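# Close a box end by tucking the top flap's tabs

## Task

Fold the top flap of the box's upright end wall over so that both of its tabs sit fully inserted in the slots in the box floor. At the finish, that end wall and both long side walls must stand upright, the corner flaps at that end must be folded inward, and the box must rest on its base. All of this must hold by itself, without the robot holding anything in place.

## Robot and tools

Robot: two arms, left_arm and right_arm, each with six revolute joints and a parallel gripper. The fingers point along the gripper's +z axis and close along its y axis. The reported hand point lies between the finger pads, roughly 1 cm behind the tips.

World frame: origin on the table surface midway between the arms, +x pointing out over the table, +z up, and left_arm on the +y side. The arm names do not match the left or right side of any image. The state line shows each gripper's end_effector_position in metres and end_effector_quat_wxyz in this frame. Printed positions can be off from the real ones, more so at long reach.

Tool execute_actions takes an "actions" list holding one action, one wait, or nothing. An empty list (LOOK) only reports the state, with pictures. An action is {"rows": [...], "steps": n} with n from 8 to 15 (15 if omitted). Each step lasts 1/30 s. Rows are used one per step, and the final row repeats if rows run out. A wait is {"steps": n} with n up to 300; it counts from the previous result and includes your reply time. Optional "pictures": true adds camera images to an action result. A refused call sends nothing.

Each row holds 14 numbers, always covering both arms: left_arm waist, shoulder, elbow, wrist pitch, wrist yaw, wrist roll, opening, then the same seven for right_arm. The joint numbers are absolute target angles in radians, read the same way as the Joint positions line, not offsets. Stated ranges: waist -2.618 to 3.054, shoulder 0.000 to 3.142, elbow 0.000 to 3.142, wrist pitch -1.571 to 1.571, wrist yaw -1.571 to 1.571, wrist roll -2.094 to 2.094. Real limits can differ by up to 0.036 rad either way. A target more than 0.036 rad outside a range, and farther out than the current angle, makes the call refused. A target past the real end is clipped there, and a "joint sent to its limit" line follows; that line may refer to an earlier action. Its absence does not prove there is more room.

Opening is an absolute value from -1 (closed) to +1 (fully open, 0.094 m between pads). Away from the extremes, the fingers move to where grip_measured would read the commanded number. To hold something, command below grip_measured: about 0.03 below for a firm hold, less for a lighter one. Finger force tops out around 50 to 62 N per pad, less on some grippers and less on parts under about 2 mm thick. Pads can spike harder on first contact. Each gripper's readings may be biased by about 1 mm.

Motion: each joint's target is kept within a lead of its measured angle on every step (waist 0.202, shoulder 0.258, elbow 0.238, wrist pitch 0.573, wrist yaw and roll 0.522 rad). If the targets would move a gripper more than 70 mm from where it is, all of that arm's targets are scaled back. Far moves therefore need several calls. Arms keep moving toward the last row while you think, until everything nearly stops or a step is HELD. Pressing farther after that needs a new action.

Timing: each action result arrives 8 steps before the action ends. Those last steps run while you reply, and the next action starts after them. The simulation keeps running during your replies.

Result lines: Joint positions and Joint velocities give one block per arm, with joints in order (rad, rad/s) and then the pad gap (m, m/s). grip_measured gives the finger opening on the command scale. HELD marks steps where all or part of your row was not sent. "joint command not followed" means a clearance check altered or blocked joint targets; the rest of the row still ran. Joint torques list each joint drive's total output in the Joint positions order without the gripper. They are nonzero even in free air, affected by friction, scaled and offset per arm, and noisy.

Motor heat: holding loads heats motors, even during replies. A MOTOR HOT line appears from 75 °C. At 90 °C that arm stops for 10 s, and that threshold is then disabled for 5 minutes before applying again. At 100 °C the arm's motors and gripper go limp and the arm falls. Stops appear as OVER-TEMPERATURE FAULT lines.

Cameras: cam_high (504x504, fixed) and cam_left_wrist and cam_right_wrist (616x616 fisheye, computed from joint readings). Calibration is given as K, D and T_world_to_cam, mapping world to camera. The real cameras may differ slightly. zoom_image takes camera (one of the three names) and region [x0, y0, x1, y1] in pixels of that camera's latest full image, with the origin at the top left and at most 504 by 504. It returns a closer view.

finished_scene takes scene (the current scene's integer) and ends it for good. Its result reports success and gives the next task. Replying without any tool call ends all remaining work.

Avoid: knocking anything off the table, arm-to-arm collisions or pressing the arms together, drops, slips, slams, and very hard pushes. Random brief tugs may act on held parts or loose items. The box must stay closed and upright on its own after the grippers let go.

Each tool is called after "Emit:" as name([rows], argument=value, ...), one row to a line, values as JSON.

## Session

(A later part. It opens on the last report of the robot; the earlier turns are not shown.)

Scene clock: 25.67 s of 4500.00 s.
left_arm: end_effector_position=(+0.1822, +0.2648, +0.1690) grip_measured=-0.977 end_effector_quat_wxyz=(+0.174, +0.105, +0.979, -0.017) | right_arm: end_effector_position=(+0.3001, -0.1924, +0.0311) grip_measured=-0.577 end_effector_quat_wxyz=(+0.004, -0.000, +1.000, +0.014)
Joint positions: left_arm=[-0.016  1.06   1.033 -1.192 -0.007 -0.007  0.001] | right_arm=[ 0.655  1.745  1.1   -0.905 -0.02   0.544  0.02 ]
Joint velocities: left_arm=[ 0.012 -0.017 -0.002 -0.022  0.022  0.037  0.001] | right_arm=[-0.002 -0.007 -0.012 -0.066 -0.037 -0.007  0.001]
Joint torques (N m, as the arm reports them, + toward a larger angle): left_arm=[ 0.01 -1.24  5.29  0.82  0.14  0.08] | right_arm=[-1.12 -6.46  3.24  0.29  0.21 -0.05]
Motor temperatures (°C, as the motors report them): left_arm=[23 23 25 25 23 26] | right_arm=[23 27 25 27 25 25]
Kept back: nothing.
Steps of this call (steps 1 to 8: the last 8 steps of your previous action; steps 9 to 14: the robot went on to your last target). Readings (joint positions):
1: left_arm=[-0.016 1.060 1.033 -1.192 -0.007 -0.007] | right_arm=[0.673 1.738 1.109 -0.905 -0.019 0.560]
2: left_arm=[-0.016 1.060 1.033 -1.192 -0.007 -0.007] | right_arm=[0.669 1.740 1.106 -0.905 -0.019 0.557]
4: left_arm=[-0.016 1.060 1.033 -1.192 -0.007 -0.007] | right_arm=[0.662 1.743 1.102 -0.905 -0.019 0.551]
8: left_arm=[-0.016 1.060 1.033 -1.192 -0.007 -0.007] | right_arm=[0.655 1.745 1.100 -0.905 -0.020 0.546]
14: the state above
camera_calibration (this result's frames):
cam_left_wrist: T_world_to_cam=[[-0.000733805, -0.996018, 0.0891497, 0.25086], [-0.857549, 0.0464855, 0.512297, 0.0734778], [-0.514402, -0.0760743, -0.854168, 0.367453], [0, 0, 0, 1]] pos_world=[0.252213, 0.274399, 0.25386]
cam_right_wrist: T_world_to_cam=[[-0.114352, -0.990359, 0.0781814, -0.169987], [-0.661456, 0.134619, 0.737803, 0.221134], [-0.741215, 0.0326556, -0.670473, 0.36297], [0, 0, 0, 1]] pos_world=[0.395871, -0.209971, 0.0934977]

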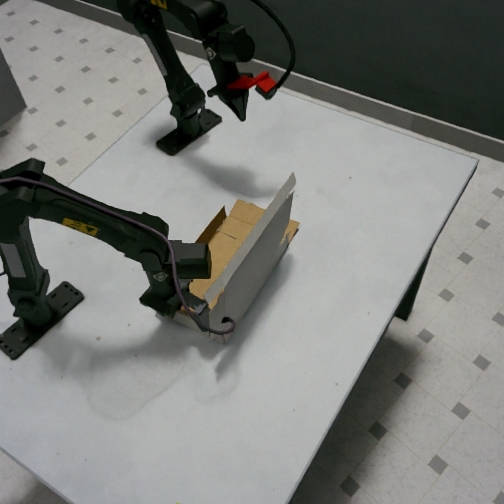

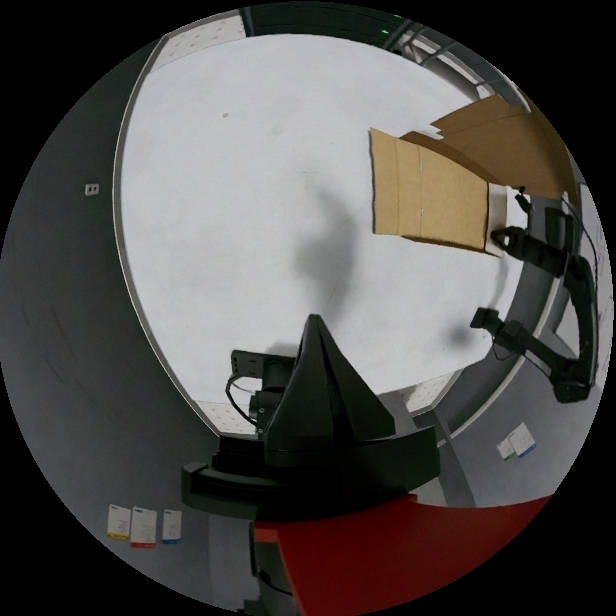

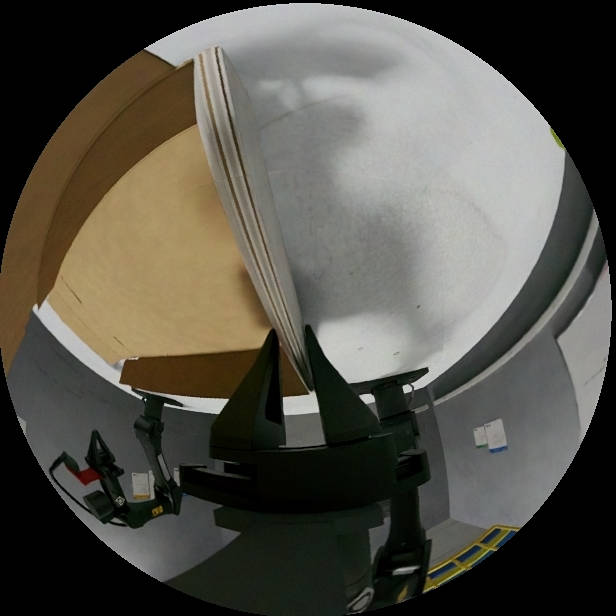

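Emit:
execute_actions([
  {"rows":[[-0.016,1.061,1.034,-1.2,0,0,-1,0.645,1.75,1.09,-0.91,0,0.54,-0.61],[-0.016,1.061,1.034,-1.2,0,0,-1,0.648,1.745,1.095,-0.91,0,0.54,-0.64],[-0.016,1.061,1.034,-1.2,0,0,-1,0.65,1.74,1.1,-0.91,0,0.54,-0.67],[-0.016,1.061,1.034,-1.2,0,0,-1,0.65,1.74,1.1,-0.91,0,0.54,-0.70],[-0.016,1.061,1.034,-1.2,0,0,-1,0.65,1.74,1.1,-0.91,0,0.54,-0.73],[-0.016,1.061,1.034,-1.2,0,0,-1,0.65,1.74,1.1,-0.91,0,0.54,-0.76],[-0.016,1.061,1.034,-1.2,0,0,-1,0.65,1.74,1.1,-0.91,0,0.54,-0.79],[-0.016,1.061,1.034,-1.2,0,0,-1,0.65,1.74,1.1,-0.91,0,0.54,-0.82],[-0.016,1.061,1.034,-1.2,0,0,-1,0.65,1.74,1.1,-0.91,0,0.54,-0.85]],"steps":15},
])

Emit:
execute_actions([
  {"steps":12},
], pictures=true)

Emit:
zoom_image(camera="cam_left_wrist", region=[460, 170, 550, 270])

Scene clock: 26.60 s of 4500.00 s.
left_arm: end_effector_position=(+0.1822, +0.2648, +0.1690) grip_measured=-0.977 end_effector_quat_wxyz=(+0.174, +0.105, +0.979, -0.017) | right_arm: end_effector_position=(+0.3000, -0.1936, +0.0310) grip_measured=-0.772 end_effector_quat_wxyz=(+0.004, -0.002, +1.000, +0.011)
Joint positions: left_arm=[-0.016  1.06   1.033 -1.192 -0.007 -0.007  0.001] | right_arm=[ 0.655  1.745  1.1   -0.908 -0.015  0.54   0.011]
Joint velocities: left_arm=[-0.002  0.007  0.002  0.022  0.11   0.022 -0.   ] | right_arm=[ 0.002 -0.012  0.012  0.022 -0.037 -0.037 -0.029]
Joint torques (N m, as the arm reports them, + toward a larger angle): left_arm=[-0.02 -1.38  5.29  0.83  0.14  0.  ] | right_arm=[-0.44 -8.71  5.25  0.31  0.15  0.  ]
Motor temperatures (°C, as the motors report them): left_arm=[23 23 26 25 23 26] | right_arm=[23 27 25 27 25 25]
Steps of this call (steps 1 to 21: the robot went on to your last target; steps 22 to 28: the first 7 steps of this action). Readings (joint positions):
22: left_arm=[-0.016 1.060 1.033 -1.192 -0.007 -0.007] | right_arm=[0.655 1.745 1.100 -0.905 -0.020 0.543]
23: left_arm=[-0.016 1.060 1.033 -1.192 -0.007 -0.007] | right_arm=[0.655 1.745 1.100 -0.905 -0.018 0.542]
25: left_arm=[-0.016 1.060 1.033 -1.192 -0.007 -0.007] | right_arm=[0.655 1.745 1.100 -0.907 -0.017 0.541]
28: the state above

Scene clock: 27.00 s of 4500.00 s.
left_arm: end_effector_position=(+0.1822, +0.2648, +0.1690) grip_measured=-0.977 end_effector_quat_wxyz=(+0.174, +0.105, +0.979, -0.017) | right_arm: end_effector_position=(+0.2999, -0.1937, +0.0310) grip_measured=-0.845 end_effector_quat_wxyz=(+0.004, -0.002, +1.000, +0.011)
Joint positions: left_arm=[-0.016  1.06   1.033 -1.192 -0.007 -0.007  0.001] | right_arm=[ 0.655  1.745  1.1   -0.908 -0.014  0.539  0.007]
Joint velocities: left_arm=[ 0.002 -0.017 -0.012 -0.022  0.007  0.022 -0.001] | right_arm=[-0.017 -0.017  0.002 -0.051 -0.037 -0.022 -0.   ]
Joint torques (N m, as the arm reports them, + toward a larger angle): left_arm=[ 0.19 -1.33  5.41  0.76  0.11  0.11] | right_arm=[-0.45 -8.67  5.25  0.31  0.14  0.03]
Motor temperatures (°C, as the motors report them): left_arm=[23 23 26 25 23 26] | right_arm=[23 27 25 27 25 25]
Kept back: nothing.
Steps of this call (steps 1 to 8: the last 8 steps of your previous action; steps 9 to 12: the robot went on to your last target). Readings (joint positions):
1: left_arm=[-0.016 1.060 1.033 -1.192 -0.007 -0.007] | right_arm=[0.655 1.745 1.100 -0.908 -0.014 0.540]
2: left_arm=[-0.016 1.060 1.033 -1.192 -0.007 -0.007] | right_arm=[0.655 1.745 1.100 -0.908 -0.014 0.540]
4: left_arm=[-0.016 1.060 1.033 -1.192 -0.007 -0.007] | right_arm=[0.655 1.745 1.100 -0.908 -0.014 0.540]
8: left_arm=[-0.016 1.060 1.033 -1.192 -0.007 -0.007] | right_arm=[0.655 1.745 1.100 -0.908 -0.014 0.539]
12: the state above
camera_calibration (this result's frames):
cam_left_wrist: T_world_to_cam=[[-0.000733805, -0.996018, 0.0891497, 0.25086], [-0.857549, 0.0464855, 0.512297, 0.0734778], [-0.514402, -0.0760743, -0.854168, 0.367453], [0, 0, 0, 1]] pos_world=[0.252213, 0.274399, 0.25386]
cam_right_wrist: T_world_to_cam=[[-0.109945, -0.990313, 0.0848111, -0.172828], [-0.662163, 0.136614, 0.736802, 0.221832], [-0.74125, 0.0248487, -0.670768, 0.361348], [0, 0, 0, 1]] pos_world=[0.395737, -0.210438, 0.0935924]

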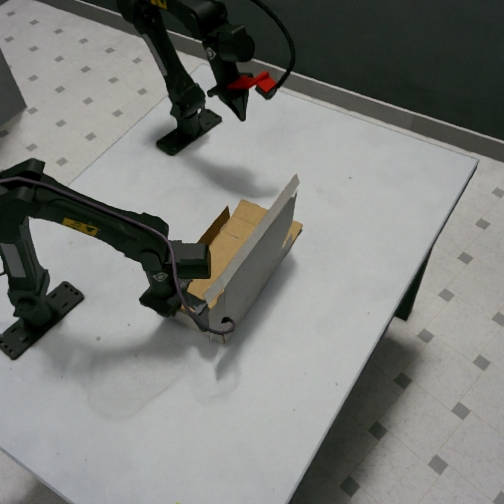

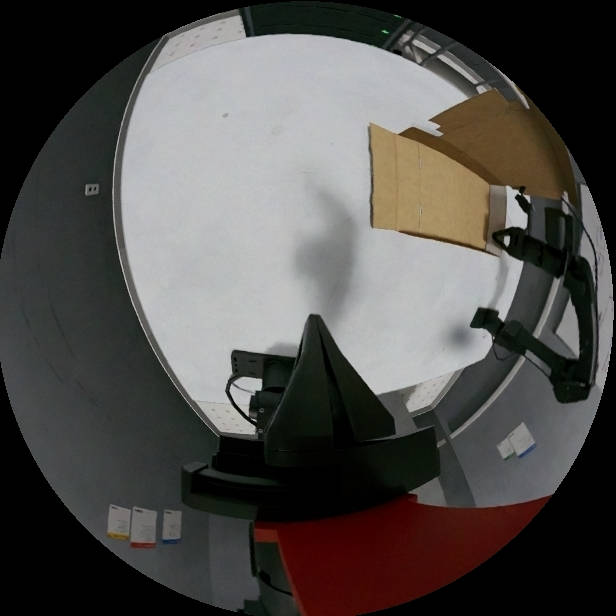

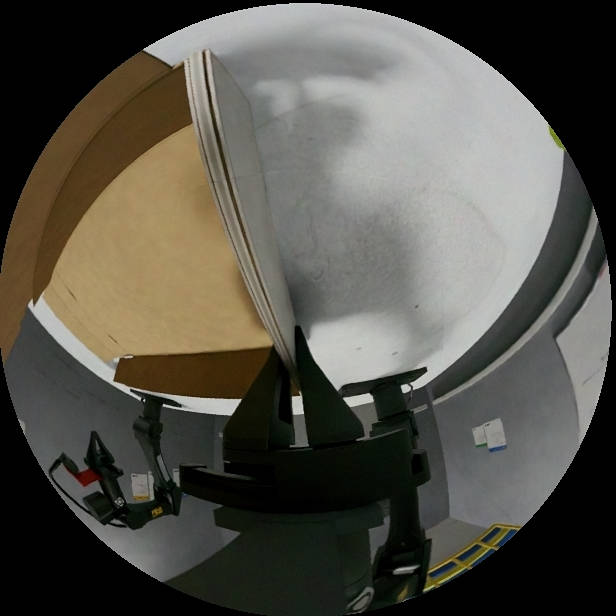

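Region (460, 170, 550, 270) of cam_left_wrist's 616x616 image, scaled by 5.040, with more detail than that image has; it fills the left 454 columns of this view, and the rest is white.

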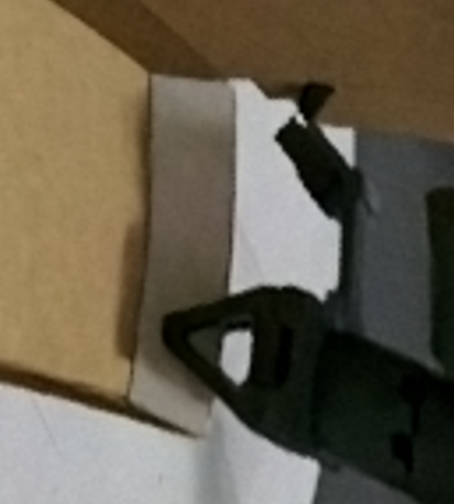

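Emit:
execute_actions([
  {"rows":[[-0.1,1.15,1.1,-1.15,0,-0.4,-1,0.65,1.745,1.095,-0.91,0,0.54,-0.87],[-0.2,1.25,1.17,-1.1,0,-0.8,-1,0.65,1.75,1.09,-0.91,0,0.54,-0.89],[-0.3,1.35,1.24,-1.05,0,-1.2,-1,0.65,1.755,1.085,-0.91,0,0.54,-0.9],[-0.4,1.45,1.31,-1.0,0,-1.6,-1,0.65,1.76,1.08,-0.905,0,0.54,-0.9],[-0.5,1.55,1.38,-0.95,0,-2.0,-1,0.65,1.765,1.075,-0.905,0,0.54,-0.9],[-0.55,1.65,1.44,-0.92,0,-2.0,-1,0.65,1.77,1.07,-0.9,0,0.54,-0.9],[-0.55,1.72,1.484,-0.9,0,-2.0,-1,0.65,1.775,1.065,-0.9,0,0.54,-0.9],[-0.55,1.775,1.49,-0.9,0,-2.0,-1,0.65,1.78,1.06,-0.9,0,0.54,-0.9]],"steps":15},
])

Emit:
execute_actions([
  {"steps":25},
], pictures=true)

Scene clock: 28.20 s of 4500.00 s.
left_arm: end_effector_position=(+0.2367, +0.1643, +0.1783) grip_measured=-0.977 end_effector_quat_wxyz=(+0.158, +0.007, +0.984, -0.079) | right_arm: end_effector_position=(+0.2998, -0.1938, +0.0304) grip_measured=-0.895 end_effector_quat_wxyz=(+0.003, -0.002, +1.000, +0.010)
Joint positions: left_arm=[-0.301  1.393  1.283 -1.105 -0.013 -0.49   0.001] | right_arm=[ 0.655  1.747  1.1   -0.908 -0.014  0.539  0.005]
Joint velocities: left_arm=[-1.101  1.629  1.321  0.725  0.007 -1.678  0.   ] | right_arm=[ 0.002  0.002  0.007 -0.037 -0.022 -0.022  0.   ]
Joint torques (N m, as the arm reports them, + toward a larger angle): left_arm=[-0.74 -4.12  6.37  0.99  0.12  0.08] | right_arm=[-0.5  -5.75  2.85  0.36  0.14  0.02]
Motor temperatures (°C, as the motors report them): left_arm=[23 23 26 25 23 26] | right_arm=[23 27 25 27 25 25]
Steps of this call (steps 1 to 15: the robot went on to your last target; steps 16 to 29: nothing new was sent; steps 30 to 36: the first 7 steps of this action). Readings (joint positions):
30: left_arm=[-0.028 1.070 1.040 -1.196 -0.011 -0.066] | right_arm=[0.655 1.745 1.100 -0.908 -0.014 0.539]
31: left_arm=[-0.068 1.102 1.066 -1.203 -0.017 -0.162] | right_arm=[0.655 1.745 1.100 -0.908 -0.014 0.539]
33: left_arm=[-0.175 1.216 1.150 -1.181 -0.016 -0.312] | right_arm=[0.655 1.745 1.100 -0.908 -0.014 0.539]
36: the state above

Scene clock: 29.03 s of 4500.00 s.
left_arm: end_effector_position=(+0.2615, +0.0267, +0.1195) grip_measured=-0.977 end_effector_quat_wxyz=(+0.029, -0.560, +0.811, -0.165) | right_arm: end_effector_position=(+0.2998, -0.1938, +0.0304) grip_measured=-0.895 end_effector_quat_wxyz=(+0.003, -0.002, +1.000, +0.010)
Joint positions: left_arm=[-0.556  1.795  1.468 -0.907  0.011 -1.973  0.001] | right_arm=[ 0.655  1.747  1.1   -0.908 -0.014  0.539  0.005]
Joint velocities: left_arm=[-0.007  0.002 -0.002  0.037 -0.022 -0.125 -0.001] | right_arm=[-0.002 -0.002 -0.017  0.037 -0.007 -0.022 -0.001]
Joint torques (N m, as the arm reports them, + toward a larger angle): left_arm=[ 0.49 -8.87  6.83  0.91 -0.01 -0.02] | right_arm=[-0.44 -5.34  2.51  0.39  0.13  0.03]
Motor temperatures (°C, as the motors report them): left_arm=[23 23 26 25 23 26] | right_arm=[23 27 25 27 25 25]
Kept back: nothing.
Steps of this call (steps 1 to 8: the last 8 steps of your previous action; steps 9 to 25: the robot went on to your last target). Readings (joint positions):
1: left_arm=[-0.340 1.450 1.327 -1.080 -0.013 -0.551] | right_arm=[0.655 1.747 1.100 -0.908 -0.014 0.539]
2: left_arm=[-0.381 1.506 1.367 -1.054 -0.013 -0.615] | right_arm=[0.655 1.747 1.100 -0.908 -0.014 0.539]
4: left_arm=[-0.460 1.622 1.431 -0.999 -0.011 -0.763] | right_arm=[0.655 1.747 1.100 -0.908 -0.014 0.539]
8: left_arm=[-0.557 1.795 1.468 -0.916 0.006 -1.155] | right_arm=[0.655 1.747 1.100 -0.908 -0.014 0.539]
25: the state above
camera_calibration (this result's frames):
cam_left_wrist: T_world_to_cam=[[0.956998, -0.0954789, 0.273933, -0.278369], [-0.287856, -0.429654, 0.855883, 0.000592353], [0.0359778, -0.897932, -0.438662, 0.176221], [0, 0, 0, 1]] pos_world=[0.260229, 0.131911, 0.153049]
cam_right_wrist: T_world_to_cam=[[-0.1098, -0.990183, 0.086501, -0.173019], [-0.660864, 0.137732, 0.737759, 0.222037], [-0.74243, 0.0238408, -0.669499, 0.360937], [0, 0, 0, 1]] pos_world=[0.395709, -0.210507, 0.0928029]

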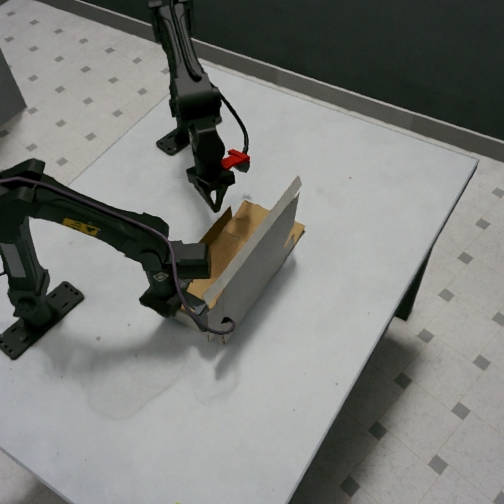

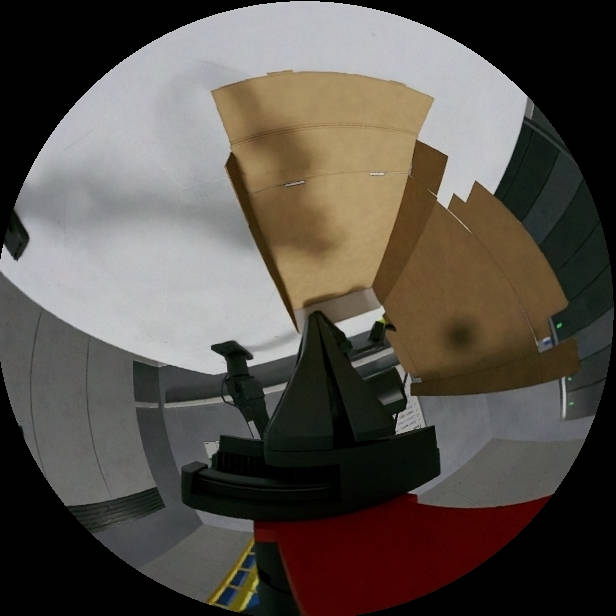

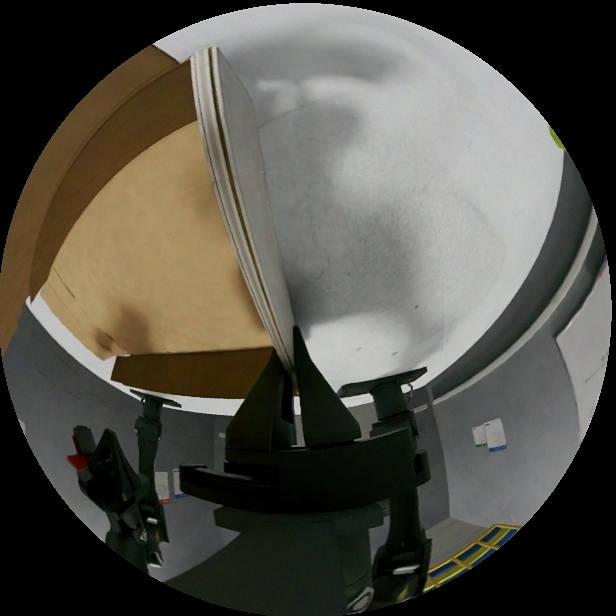

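Emit:
zoom_image(camera="cam_left_wrist", region=[270, 260, 410, 350])

Emit:
zoom_image(camera="cam_right_wrist", region=[160, 30, 340, 250])

Region (270, 260, 410, 350) of cam_left_wrist's 616x616 image, scaled by 3.600, with more detail than that image has; it fills the top 324 rows of this view, and the rest is white.

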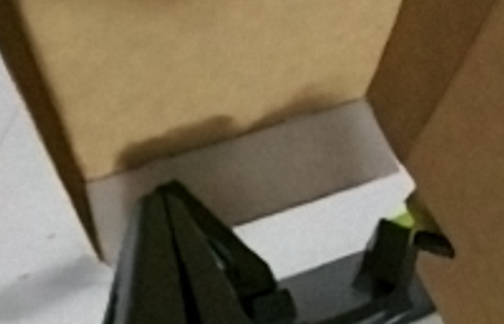

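Region (160, 30, 340, 250) of cam_right_wrist's 616x616 image, scaled by 2.291, with more detail than that image has; it fills the left 412 columns of this view, and the rest is white.

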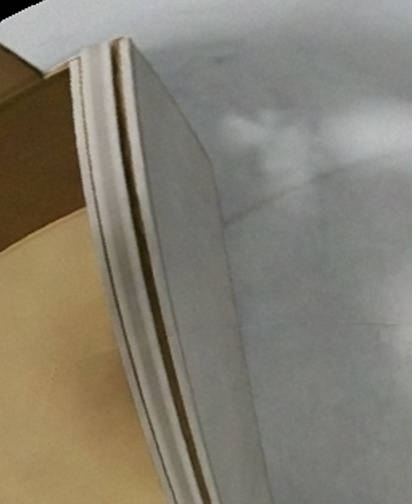

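Emit:
execute_actions([
  {"rows":[[-0.55,1.775,1.49,-0.9,0,-2.0,-1,0.65,1.76,1.08,-0.905,0,0.54,-0.9],[-0.55,1.775,1.49,-0.9,0,-2.0,-1,0.65,1.74,1.1,-0.908,0,0.54,-0.9],[-0.55,1.775,1.49,-0.9,0,-2.0,-1,0.65,1.74,1.1,-0.908,0,0.54,-0.85],[-0.55,1.775,1.49,-0.9,0,-2.0,-1,0.65,1.74,1.1,-0.908,0,0.54,-0.8],[-0.55,1.775,1.49,-0.9,0,-2.0,-1,0.65,1.74,1.1,-0.908,0,0.54,-0.7],[-0.55,1.775,1.49,-0.9,0,-2.0,-1,0.65,1.74,1.1,-0.908,0,0.54,-0.6],[-0.55,1.775,1.49,-0.9,0,-2.0,-1,0.65,1.74,1.1,-0.908,0,0.54,-0.5],[-0.55,1.775,1.49,-0.9,0,-2.0,-1,0.65,1.74,1.1,-0.908,0,0.54,-0.4]],"steps":12},
])

Emit:
execute_actions([
  {"steps":12},
], pictures=true)

Emit:
zoom_image(camera="cam_left_wrist", region=[270, 260, 410, 350])

Scene clock: 30.27 s of 4500.00 s.
left_arm: end_effector_position=(+0.2617, +0.0265, +0.1195) grip_measured=-0.977 end_effector_quat_wxyz=(+0.027, -0.570, +0.805, -0.166) | right_arm: end_effector_position=(+0.3000, -0.1939, +0.0304) grip_measured=-0.824 end_effector_quat_wxyz=(+0.004, -0.002, +1.000, +0.010)
Joint positions: left_arm=[-0.556  1.795  1.468 -0.906  0.011 -1.996  0.001] | right_arm=[ 0.655  1.747  1.1   -0.908 -0.013  0.539  0.008]
Joint velocities: left_arm=[-0.012 -0.002 -0.002 -0.022 -0.081  0.037  0.001] | right_arm=[ 0.012 -0.007  0.012  0.007  0.022  0.051  0.043]
Joint torques (N m, as the arm reports them, + toward a larger angle): left_arm=[ 0.43 -8.77  6.92  0.94  0.01 -0.01] | right_arm=[-0.41 -8.86  5.26  0.34  0.11  0.03]
Motor temperatures (°C, as the motors report them): left_arm=[23 23 26 25 23 26] | right_arm=[23 27 25 27 25 25]
Steps of this call (steps 1 to 30: the robot went on to your last target; steps 31 to 33: nothing new was sent; steps 34 to 37: the first 4 steps of this action). Readings (joint positions):
34: left_arm=[-0.556 1.795 1.468 -0.906 0.011 -1.996] | right_arm=[0.655 1.747 1.100 -0.908 -0.014 0.539]
35: left_arm=[-0.556 1.795 1.468 -0.906 0.011 -1.996] | right_arm=[0.655 1.747 1.100 -0.908 -0.014 0.539]
37: the state above

Scene clock: 30.67 s of 4500.00 s.
left_arm: end_effector_position=(+0.2617, +0.0265, +0.1195) grip_measured=-0.977 end_effector_quat_wxyz=(+0.027, -0.570, +0.805, -0.166) | right_arm: end_effector_position=(+0.3002, -0.1943, +0.0304) grip_measured=-0.403 end_effector_quat_wxyz=(+0.004, -0.002, +1.000, +0.009)
Joint positions: left_arm=[-0.556  1.795  1.468 -0.906  0.011 -1.996  0.001] | right_arm=[ 0.655  1.747  1.1   -0.908 -0.01   0.539  0.028]
Joint velocities: left_arm=[ 0.007 -0.012 -0.002 -0.095  0.022 -0.081  0.   ] | right_arm=[ 0.012  0.002  0.002 -0.007  0.022 -0.007  0.001]
Joint torques (N m, as the arm reports them, + toward a larger angle): left_arm=[ 0.34 -8.71  6.87  0.9  -0.03 -0.01] | right_arm=[-0.44 -8.91  5.26  0.32  0.09  0.03]
Motor temperatures (°C, as the motors report them): left_arm=[23 23 26 25 23 26] | right_arm=[23 27 25 27 25 25]
Kept back: nothing.
Steps of this call (steps 1 to 8: the last 8 steps of your previous action; steps 9 to 12: the robot went on to your last target). Readings (joint positions):
1: left_arm=[-0.556 1.795 1.468 -0.906 0.011 -1.996] | right_arm=[0.655 1.747 1.100 -0.908 -0.013 0.539]
2: left_arm=[-0.556 1.795 1.468 -0.906 0.011 -1.996] | right_arm=[0.655 1.747 1.100 -0.908 -0.012 0.539]
4: left_arm=[-0.556 1.795 1.468 -0.906 0.011 -1.996] | right_arm=[0.655 1.747 1.100 -0.908 -0.012 0.539]
8: left_arm=[-0.556 1.795 1.468 -0.906 0.011 -1.996] | right_arm=[0.655 1.747 1.100 -0.908 -0.011 0.539]
12: the state above
camera_calibration (this result's frames):
cam_left_wrist: T_world_to_cam=[[0.960163, -0.0723761, 0.269905, -0.279558], [-0.274179, -0.430554, 0.859912, -0.00354832], [0.0539717, -0.899658, -0.433246, 0.170779], [0, 0, 0, 1]] pos_world=[0.258231, 0.131882, 0.152495]
cam_right_wrist: T_world_to_cam=[[-0.11004, -0.989936, 0.0889822, -0.1734], [-0.662406, 0.139788, 0.735987, 0.223286], [-0.741019, 0.0220457, -0.671122, 0.360516], [0, 0, 0, 1]] pos_world=[0.395975, -0.210815, 0.093044]

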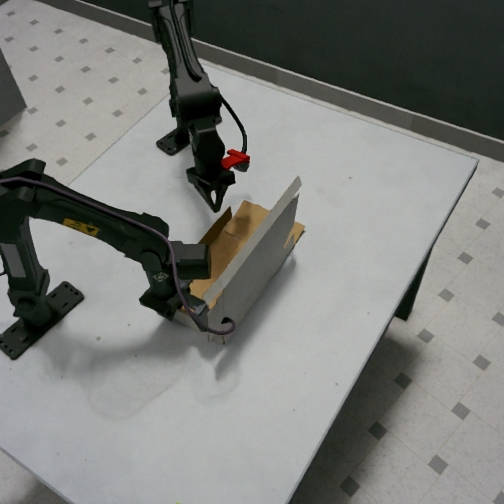

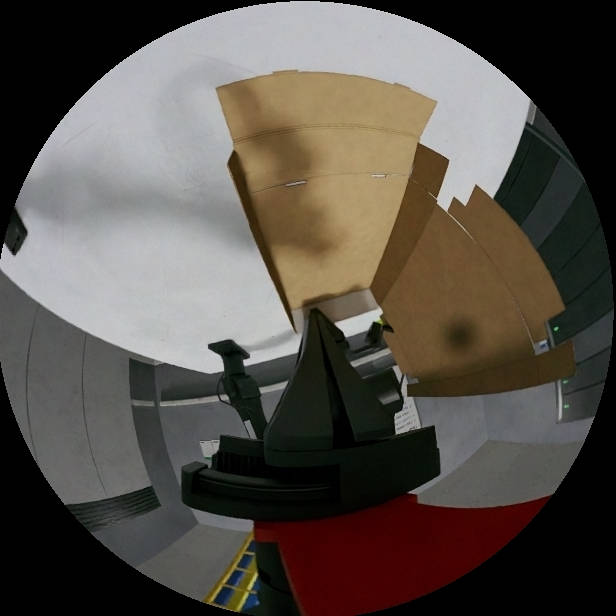

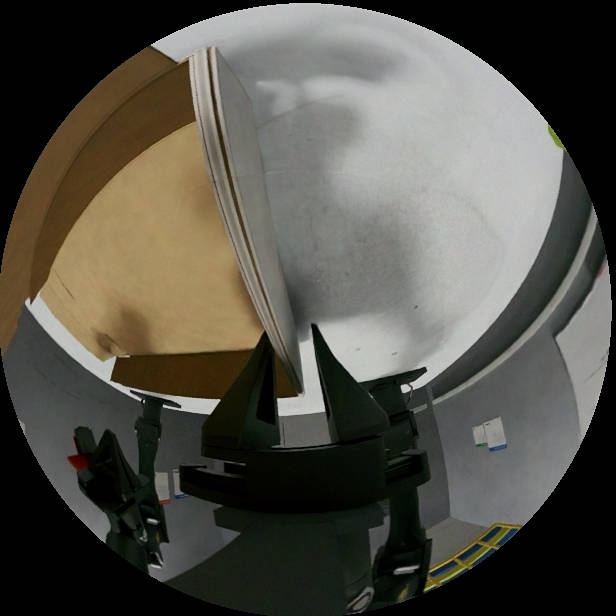

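Region (270, 260, 410, 350) of cam_left_wrist's 616x616 image, scaled by 3.600, with more detail than that image has; it fills the top 324 rows of this view, and the rest is white.

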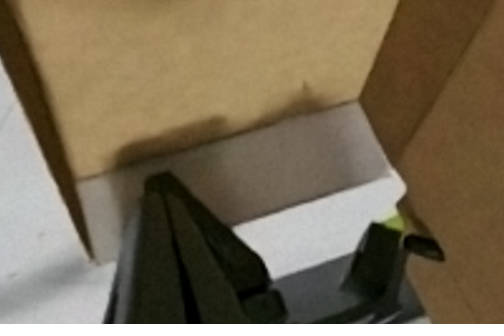

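Emit:
execute_actions([
  {"rows":[[-0.5,1.7,1.45,-0.9,0,-2.0,-1,0.65,1.73,1.13,-0.94,0,0.54,-0.4],[-0.45,1.6,1.4,-0.9,0,-2.0,-1,0.65,1.72,1.16,-0.99,0,0.54,-0.4],[-0.4,1.55,1.35,-0.9,0,-2.0,-1,0.65,1.71,1.19,-1.03,0,0.54,-0.4],[-0.4,1.5,1.3,-0.9,0,-2.0,-1,0.65,1.70,1.22,-1.07,0,0.54,-0.4],[-0.4,1.5,1.3,-0.9,0,-2.0,-1,0.65,1.69,1.25,-1.11,0,0.54,-0.4],[-0.4,1.5,1.3,-0.9,0,-2.0,-1,0.65,1.685,1.28,-1.15,0,0.54,-0.4],[-0.4,1.5,1.3,-0.9,0,-2.0,-1,0.65,1.68,1.31,-1.19,0,0.54,-0.4],[-0.4,1.5,1.3,-0.9,0,-2.0,-1,0.65,1.68,1.34,-1.22,0,0.54,-0.4],[-0.4,1.5,1.3,-0.9,0,-2.0,-1,0.65,1.68,1.36,-1.24,0,0.54,-0.4],[-0.4,1.5,1.3,-0.9,0,-2.0,-1,0.64,1.69,1.38,-1.25,0,0.3,-0.6],[-0.4,1.5,1.3,-0.9,0,-2.0,-1,0.63,1.7,1.40,-1.26,0,0.0,-0.8],[-0.4,1.5,1.3,-0.9,0,-2.0,-1,0.62,1.72,1.42,-1.26,0,-0.4,-1],[-0.4,1.5,1.3,-0.9,0,-2.0,-1,0.615,1.74,1.445,-1.26,0,-1.05,-1]],"steps":15},
])

Emit:
execute_actions([
  {"steps":30},
], pictures=true)

Scene clock: 32.17 s of 4500.00 s.
left_arm: end_effector_position=(+0.2706, +0.1038, +0.1669) grip_measured=-0.977 end_effector_quat_wxyz=(-0.059, +0.627, -0.745, +0.219) | right_arm: end_effector_position=(+0.3045, -0.1917, +0.0658) grip_measured=-0.403 end_effector_quat_wxyz=(+0.003, -0.002, +1.000, +0.008)
Joint positions: left_arm=[-0.391  1.527  1.316 -0.901  0.004 -1.997  0.001] | right_arm=[ 0.655  1.724  1.222 -1.056 -0.01   0.539  0.028]
Joint velocities: left_arm=[ 0.413 -0.877 -0.027 -0.139 -0.198 -0.066 -0.001] | right_arm=[ 0.002 -0.286  0.965 -0.916 -0.022 -0.051 -0.002]
Joint torques (N m, as the arm reports them, + toward a larger angle): left_arm=[-2.28 -3.29  4.63  1.29  0.27  0.01] | right_arm=[ -0.43 -10.81   7.43   0.28   0.12   0.03]
Motor temperatures (°C, as the motors report them): left_arm=[23 24 26 25 23 26] | right_arm=[23 27 25 27 25 25]
Steps of this call (steps 1 to 15: the robot went on to your last target; steps 16 to 38: nothing new was sent; steps 39 to 45: the first 7 steps of this action). Readings (joint positions):
39: left_arm=[-0.552 1.788 1.464 -0.903 0.012 -1.996] | right_arm=[0.655 1.747 1.100 -0.909 -0.010 0.539]
40: left_arm=[-0.539 1.765 1.444 -0.891 0.016 -1.996] | right_arm=[0.655 1.747 1.105 -0.920 -0.010 0.539]
42: left_arm=[-0.480 1.670 1.374 -0.880 0.021 -1.996] | right_arm=[0.655 1.745 1.136 -0.969 -0.010 0.539]
45: the state above

Scene clock: 33.17 s of 4500.00 s.
left_arm: end_effector_position=(+0.2684, +0.1056, +0.1738) grip_measured=-0.977 end_effector_quat_wxyz=(-0.065, +0.625, -0.743, +0.229) | right_arm: end_effector_position=(+0.3197, -0.1968, +0.1140) grip_measured=-0.992 end_effector_quat_wxyz=(-0.008, +0.697, -0.717, +0.002)
Joint positions: left_arm=[-0.393  1.498  1.306 -0.898 -0.001 -1.997  0.001] | right_arm=[ 0.621  1.73   1.423 -1.248 -0.001 -1.032  0.   ]
Joint velocities: left_arm=[-0.007  0.007 -0.017 -0.007 -0.051  0.022  0.001] | right_arm=[-0.002 -0.042 -0.002  0.007 -0.007 -0.081 -0.   ]
Joint torques (N m, as the arm reports them, + toward a larger angle): left_arm=[-0.46 -4.88  5.1   1.11  0.1  -0.04] | right_arm=[-0.6  -7.69  7.16  0.21  0.01 -0.04]
Motor temperatures (°C, as the motors report them): left_arm=[23 24 26 25 23 26] | right_arm=[23 27 25 27 25 25]
Kept back: nothing.
Steps of this call (steps 1 to 8: the last 8 steps of your previous action; steps 9 to 30: the robot went on to your last target). Readings (joint positions):
1: left_arm=[-0.383 1.503 1.315 -0.902 -0.000 -1.997] | right_arm=[0.655 1.715 1.256 -1.085 -0.010 0.539]
2: left_arm=[-0.383 1.489 1.315 -0.899 -0.001 -1.997] | right_arm=[0.655 1.706 1.289 -1.111 -0.010 0.539]
4: left_arm=[-0.389 1.485 1.315 -0.898 -0.001 -1.997] | right_arm=[0.652 1.696 1.346 -1.155 -0.010 0.419]
8: left_arm=[-0.393 1.496 1.307 -0.898 -0.001 -1.997] | right_arm=[0.628 1.709 1.418 -1.204 -0.008 0.023]
30: the state above
camera_calibration (this result's frames):
cam_left_wrist: T_world_to_cam=[[0.918026, 0.113304, 0.379988, -0.322395], [-0.305613, -0.408408, 0.860118, -0.00821648], [0.252645, -0.90574, -0.340302, 0.196138], [0, 0, 0, 1]] pos_world=[0.243902, 0.210823, 0.196319]
cam_right_wrist: T_world_to_cam=[[0.982588, -0.14248, 0.119248, -0.367153], [-0.183994, -0.656991, 0.731101, -0.134164], [-0.0258223, -0.740313, -0.671767, 0.0524969], [0, 0, 0, 1]] pos_world=[0.33743, -0.101592, 0.177136]

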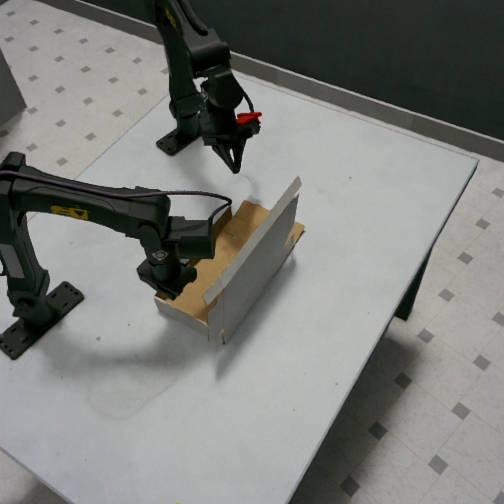

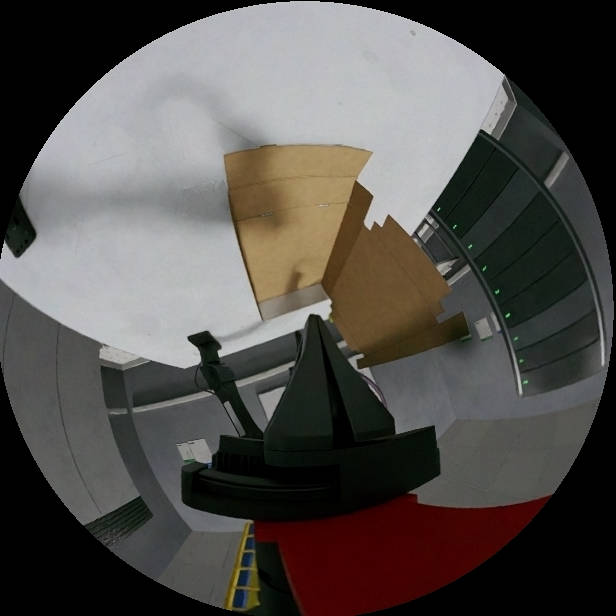

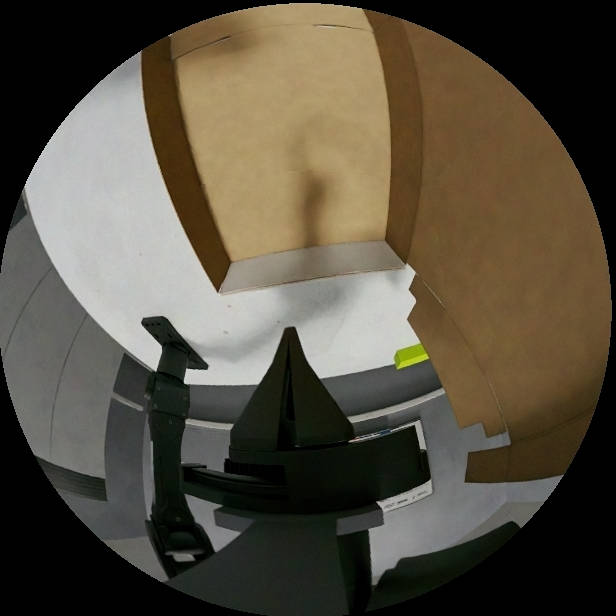

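Emit:
zoom_image(camera="cam_right_wrist", region=[210, 225, 320, 305])

Emit:
zoom_image(camera="cam_right_wrist", region=[310, 220, 420, 300])

Region (210, 225, 320, 305) of cam_right_wrist's 616x616 image, scaled by 4.582, with more detail than that image has; it fills the top 367 rows of this view, and the rest is white.

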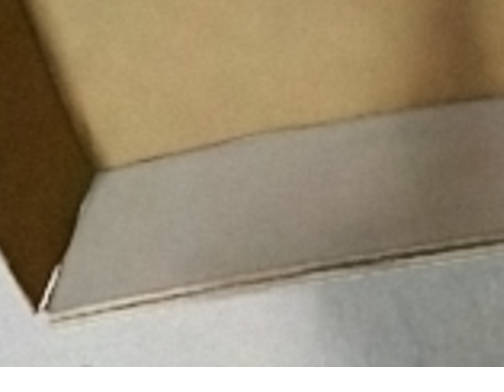

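Region (310, 220, 420, 300) of cam_right_wrist's 616x616 image, scaled by 4.582, with more detail than that image has; it fills the top 367 rows of this view, and the rest is white.

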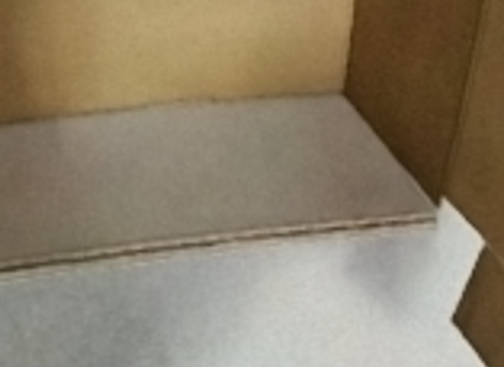

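Emit:
execute_actions([
  {"rows":[[-0.4,1.5,1.3,-0.9,0,-2.0,-1,0.615,1.745,1.41,-1.23,0,-1.05,-1],[-0.4,1.5,1.3,-0.9,0,-2.0,-1,0.615,1.75,1.39,-1.205,0,-1.05,-1],[-0.4,1.5,1.3,-0.9,0,-2.0,-1,0.615,1.756,1.37,-1.18,0,-1.05,-1],[-0.4,1.5,1.3,-0.9,0,-2.0,-1,0.615,1.762,1.35,-1.155,0,-1.05,-1],[-0.4,1.5,1.3,-0.9,0,-2.0,-1,0.615,1.768,1.33,-1.13,0,-1.05,-1],[-0.4,1.5,1.3,-0.9,0,-2.0,-1,0.615,1.774,1.31,-1.105,0,-1.05,-1],[-0.4,1.5,1.3,-0.9,0,-2.0,-1,0.615,1.78,1.292,-1.085,0,-1.05,-1]],"steps":15},
])

Emit:
execute_actions([
  {"steps":12},
], pictures=true)

Scene clock: 35.80 s of 4500.00 s.
left_arm: end_effector_position=(+0.2684, +0.1056, +0.1738) grip_measured=-0.977 end_effector_quat_wxyz=(-0.065, +0.625, -0.743, +0.229) | right_arm: end_effector_position=(+0.3214, -0.1959, +0.0933) grip_measured=-0.992 end_effector_quat_wxyz=(-0.010, +0.702, -0.712, +0.002)
Joint positions: left_arm=[-0.393  1.498  1.306 -0.898 -0.001 -1.997  0.001] | right_arm=[ 0.621  1.742  1.355 -1.163 -0.    -1.045  0.   ]
Joint velocities: left_arm=[ 0.002  0.007 -0.007  0.066  0.051  0.051  0.   ] | right_arm=[-0.002  0.227 -0.569  0.52  -0.037 -0.022  0.001]
Joint torques (N m, as the arm reports them, + toward a larger angle): left_arm=[-0.41 -5.09  5.24  1.05  0.05 -0.05] | right_arm=[-0.61 -6.53  3.73  0.3   0.   -0.04]
Motor temperatures (°C, as the motors report them): left_arm=[23 24 26 26 23 26] | right_arm=[23 27 25 27 25 25]
Steps of this call (steps 1 to 30: the robot went on to your last target; steps 31 to 72: nothing new was sent; steps 73 to 79: the first 7 steps of this action). Readings (joint positions):
73: left_arm=[-0.393 1.498 1.306 -0.898 -0.001 -1.997] | right_arm=[0.621 1.730 1.423 -1.247 -0.000 -1.045]
74: left_arm=[-0.393 1.498 1.306 -0.898 -0.001 -1.997] | right_arm=[0.621 1.730 1.422 -1.243 -0.000 -1.045]
76: left_arm=[-0.393 1.498 1.306 -0.898 -0.001 -1.997] | right_arm=[0.621 1.730 1.407 -1.217 -0.000 -1.045]
79: the state above

Scene clock: 36.20 s of 4500.00 s.
left_arm: end_effector_position=(+0.2684, +0.1056, +0.1738) grip_measured=-0.977 end_effector_quat_wxyz=(-0.065, +0.625, -0.743, +0.229) | right_arm: end_effector_position=(+0.3216, -0.1959, +0.0695) grip_measured=-0.992 end_effector_quat_wxyz=(+0.001, +0.702, -0.712, -0.000)
Joint positions: left_arm=[-0.393  1.498  1.306 -0.898 -0.001 -1.997  0.001] | right_arm=[ 0.621  1.781  1.305 -1.098 -0.    -1.045  0.   ]
Joint velocities: left_arm=[ 0.007 -0.002  0.002 -0.037 -0.037 -0.007  0.001] | right_arm=[-0.002 -0.007 -0.007  0.037  0.066 -0.051  0.   ]
Joint torques (N m, as the arm reports them, + toward a larger angle): left_arm=[-0.67 -4.88  5.09  1.04  0.1  -0.03] | right_arm=[-0.6  -9.02  4.66  0.33  0.   -0.04]
Motor temperatures (°C, as the motors report them): left_arm=[23 24 26 26 23 26] | right_arm=[23 27 25 27 25 25]
Kept back: nothing.
Steps of this call (steps 1 to 8: the last 8 steps of your previous action; steps 9 to 12: the robot went on to your last target). Readings (joint positions):
1: left_arm=[-0.393 1.498 1.306 -0.898 -0.001 -1.997] | right_arm=[0.621 1.751 1.337 -1.148 -0.000 -1.045]
2: left_arm=[-0.393 1.498 1.306 -0.898 -0.001 -1.997] | right_arm=[0.621 1.761 1.323 -1.138 -0.000 -1.045]
4: left_arm=[-0.393 1.498 1.306 -0.898 -0.001 -1.997] | right_arm=[0.621 1.777 1.308 -1.125 -0.000 -1.045]
8: left_arm=[-0.393 1.498 1.306 -0.898 -0.001 -1.997] | right_arm=[0.621 1.781 1.305 -1.107 -0.000 -1.045]
12: the state above
camera_calibration (this result's frames):
cam_left_wrist: T_world_to_cam=[[0.918026, 0.113304, 0.379988, -0.322395], [-0.305613, -0.408408, 0.860118, -0.00821648], [0.252645, -0.90574, -0.340302, 0.196138], [0, 0, 0, 1]] pos_world=[0.243902, 0.210823, 0.196319]
cam_right_wrist: T_world_to_cam=[[0.986126, -0.12861, 0.104951, -0.361022], [-0.163821, -0.651978, 0.740329, -0.106838], [-0.0267881, -0.747251, -0.664002, 0.0217536], [0, 0, 0, 1]] pos_world=[0.339094, -0.0998317, 0.131429]

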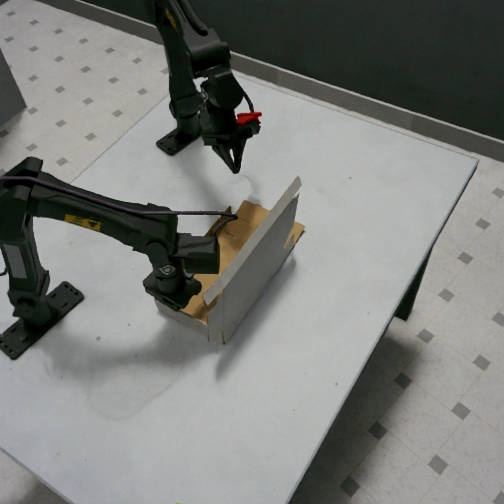

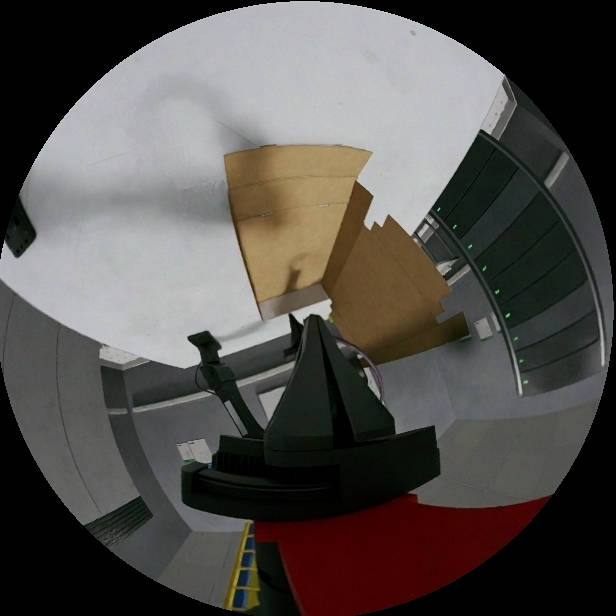

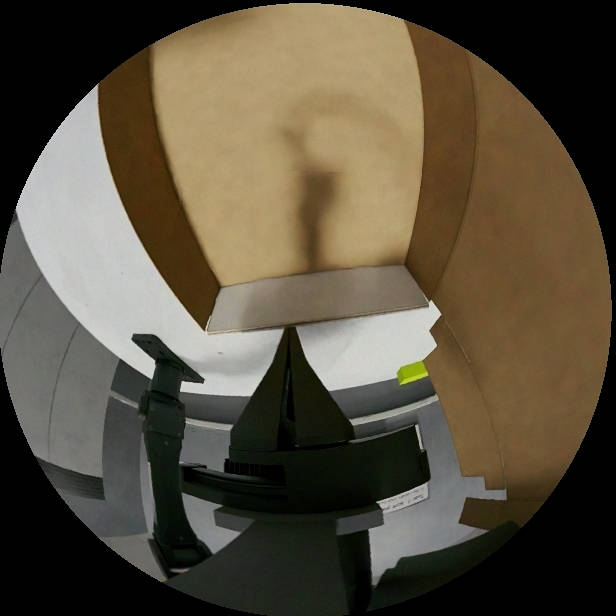

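Emit:
zoom_image(camera="cam_right_wrist", region=[200, 250, 330, 350])

Emit:
zoom_image(camera="cam_right_wrist", region=[320, 245, 450, 345])

Region (200, 250, 330, 350) of cam_right_wrist's 616x616 image, scaled by 3.877, with more detail than that image has; it fills the top 388 rows of this view, and the rest is white.

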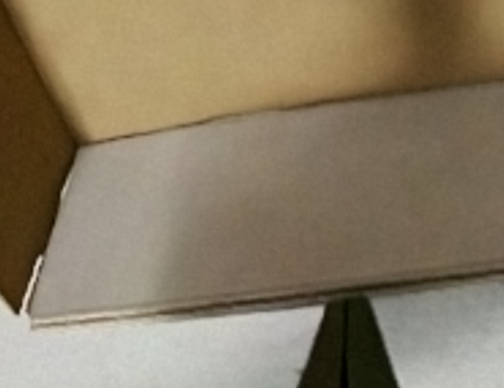

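Region (320, 245, 450, 345) of cam_right_wrist's 616x616 image, scaled by 3.877, with more detail than that image has; it fills the top 388 rows of this view, and the rest is white.

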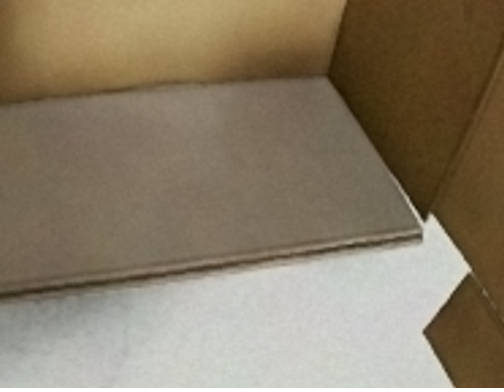

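Emit:
execute_actions([
  {"rows":[[-0.4,1.5,1.3,-0.9,0,-2.0,-1,0.615,1.783,1.285,-1.08,0,-1.05,-1],[-0.4,1.5,1.3,-0.9,0,-2.0,-1,0.615,1.786,1.278,-1.073,0,-1.05,-1],[-0.4,1.5,1.3,-0.9,0,-2.0,-1,0.615,1.789,1.271,-1.066,0,-1.05,-1],[-0.4,1.5,1.3,-0.9,0,-2.0,-1,0.615,1.792,1.264,-1.06,0,-1.05,-1],[-0.4,1.5,1.3,-0.9,0,-2.0,-1,0.615,1.795,1.257,-1.055,0,-1.05,-1],[-0.4,1.5,1.3,-0.9,0,-2.0,-1,0.615,1.798,1.25,-1.05,0,-1.05,-1],[-0.4,1.5,1.3,-0.9,0,-2.0,-1,0.615,1.801,1.243,-1.05,0,-1.05,-1],[-0.4,1.5,1.3,-0.9,0,-2.0,-1,0.615,1.804,1.236,-1.05,0,-1.05,-1],[-0.4,1.5,1.3,-0.9,0,-2.0,-1,0.615,1.807,1.229,-1.05,0,-1.05,-1],[-0.4,1.5,1.3,-0.9,0,-2.0,-1,0.615,1.81,1.222,-1.05,0,-1.05,-1]],"steps":15},
])

Emit:
execute_actions([
  {"steps":12},
], pictures=true)

Emit:
zoom_image(camera="cam_right_wrist", region=[190, 250, 450, 360])

Scene clock: 37.37 s of 4500.00 s.
left_arm: end_effector_position=(+0.2684, +0.1056, +0.1738) grip_measured=-0.977 end_effector_quat_wxyz=(-0.065, +0.625, -0.743, +0.229) | right_arm: end_effector_position=(+0.3239, -0.1949, +0.0660) grip_measured=-0.993 end_effector_quat_wxyz=(-0.005, +0.702, -0.712, +0.002)
Joint positions: left_arm=[-0.393  1.498  1.306 -0.898 -0.001 -1.997  0.001] | right_arm=[ 0.621  1.781  1.291 -1.07   0.001 -1.045  0.   ]
Joint velocities: left_arm=[-0.012 -0.007 -0.002  0.022 -0.022 -0.022  0.   ] | right_arm=[-0.002 -0.007  0.002  0.081 -0.095  0.007 -0.   ]
Joint torques (N m, as the arm reports them, + toward a larger angle): left_arm=[-0.59 -5.    5.08  1.08  0.06  0.04] | right_arm=[-0.62 -7.08  2.22  0.43  0.   -0.04]
Motor temperatures (°C, as the motors report them): left_arm=[23 24 26 26 23 26] | right_arm=[23 27 25 26 25 25]
Steps of this call (steps 1 to 28: the robot went on to your last target; steps 29 to 35: the first 7 steps of this action). Readings (joint positions):
29: left_arm=[-0.393 1.498 1.306 -0.898 -0.001 -1.997] | right_arm=[0.621 1.781 1.305 -1.092 -0.000 -1.045]
30: left_arm=[-0.393 1.498 1.306 -0.898 -0.001 -1.997] | right_arm=[0.621 1.781 1.305 -1.091 -0.000 -1.045]
32: left_arm=[-0.393 1.498 1.306 -0.898 -0.001 -1.997] | right_arm=[0.621 1.781 1.302 -1.083 -0.000 -1.045]
35: the state above

Scene clock: 37.77 s of 4500.00 s.
left_arm: end_effector_position=(+0.2684, +0.1056, +0.1738) grip_measured=-0.977 end_effector_quat_wxyz=(-0.065, +0.625, -0.743, +0.229) | right_arm: end_effector_position=(+0.3235, -0.1951, +0.0651) grip_measured=-0.993 end_effector_quat_wxyz=(-0.005, +0.702, -0.712, +0.002)
Joint positions: left_arm=[-0.393  1.498  1.306 -0.898 -0.001 -1.997  0.001] | right_arm=[ 0.621  1.781  1.287 -1.067  0.001 -1.045  0.   ]
Joint velocities: left_arm=[ 0.007 -0.007 -0.002 -0.007 -0.051 -0.037 -0.   ] | right_arm=[-0.012 -0.017 -0.002  0.007 -0.022 -0.066 -0.   ]
Joint torques (N m, as the arm reports them, + toward a larger angle): left_arm=[-0.5  -4.88  5.    1.11  0.05 -0.03] | right_arm=[-0.6  -6.32  1.07  0.46 -0.01 -0.04]
Motor temperatures (°C, as the motors report them): left_arm=[23 24 26 26 23 26] | right_arm=[23 27 25 26 25 25]
Kept back: nothing.
Steps of this call (steps 1 to 8: the last 8 steps of your previous action; steps 9 to 12: the robot went on to your last target). Readings (joint positions):
1: left_arm=[-0.393 1.498 1.306 -0.898 -0.001 -1.997] | right_arm=[0.621 1.781 1.291 -1.070 0.001 -1.045]
2: left_arm=[-0.393 1.498 1.306 -0.898 -0.001 -1.997] | right_arm=[0.621 1.781 1.288 -1.068 0.001 -1.045]
4: left_arm=[-0.393 1.498 1.306 -0.898 -0.001 -1.997] | right_arm=[0.621 1.781 1.287 -1.067 0.001 -1.045]
8: left_arm=[-0.393 1.498 1.306 -0.898 -0.001 -1.997] | right_arm=[0.621 1.781 1.287 -1.067 0.001 -1.045]
12: the state above
camera_calibration (this result's frames):
cam_left_wrist: T_world_to_cam=[[0.918026, 0.113304, 0.379988, -0.322395], [-0.305613, -0.408408, 0.860118, -0.00821648], [0.252645, -0.90574, -0.340302, 0.196138], [0, 0, 0, 1]] pos_world=[0.243902, 0.210823, 0.196319]
cam_right_wrist: T_world_to_cam=[[0.984831, -0.129148, 0.115886, -0.362744], [-0.172477, -0.655536, 0.735203, -0.10035], [-0.0189825, -0.744038, -0.667867, 0.0178166], [0, 0, 0, 1]] pos_world=[0.340271, -0.0993747, 0.127714]

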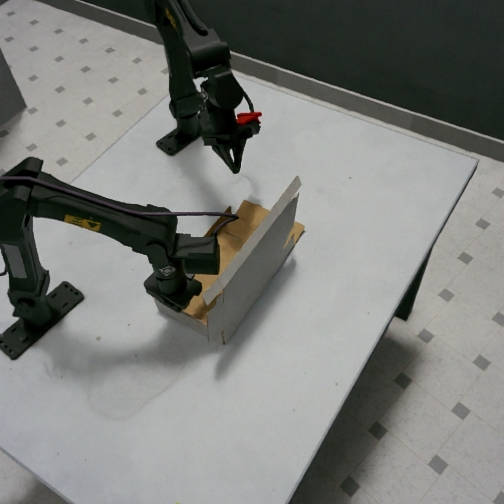

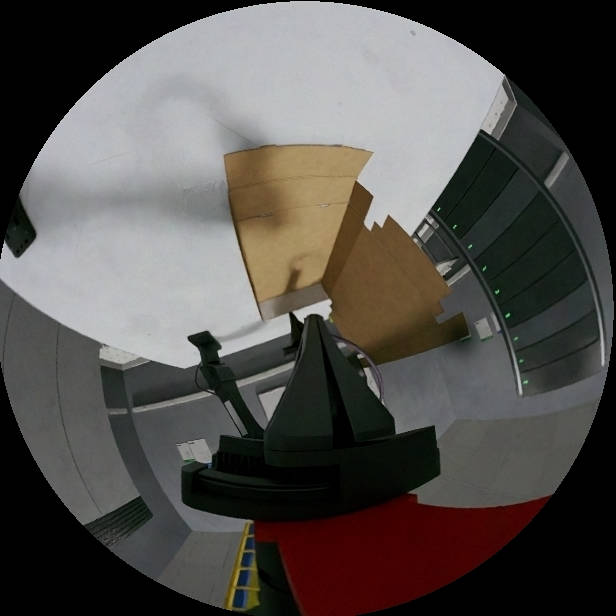

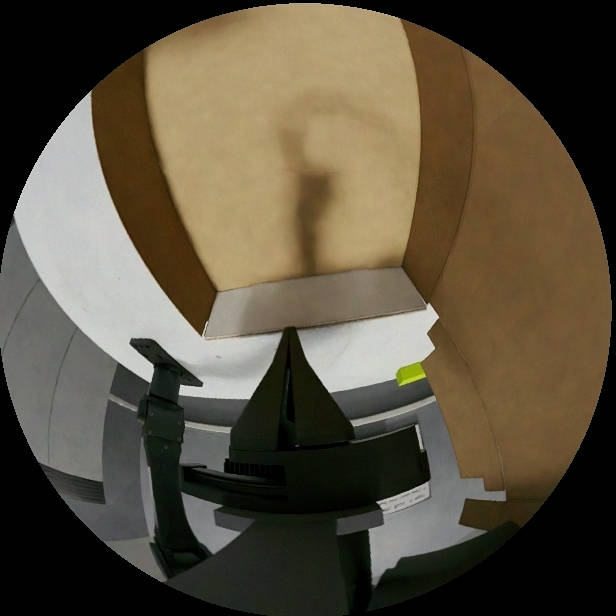

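Region (190, 250, 450, 360) of cam_right_wrist's 616x616 image, scaled by 1.938, with more detail than that image has; it fills the top 213 rows of this view, and the rest is white.

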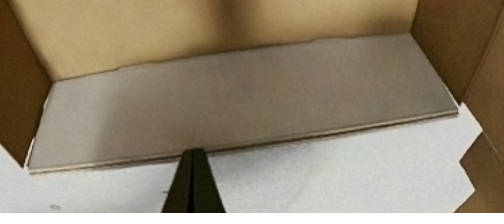

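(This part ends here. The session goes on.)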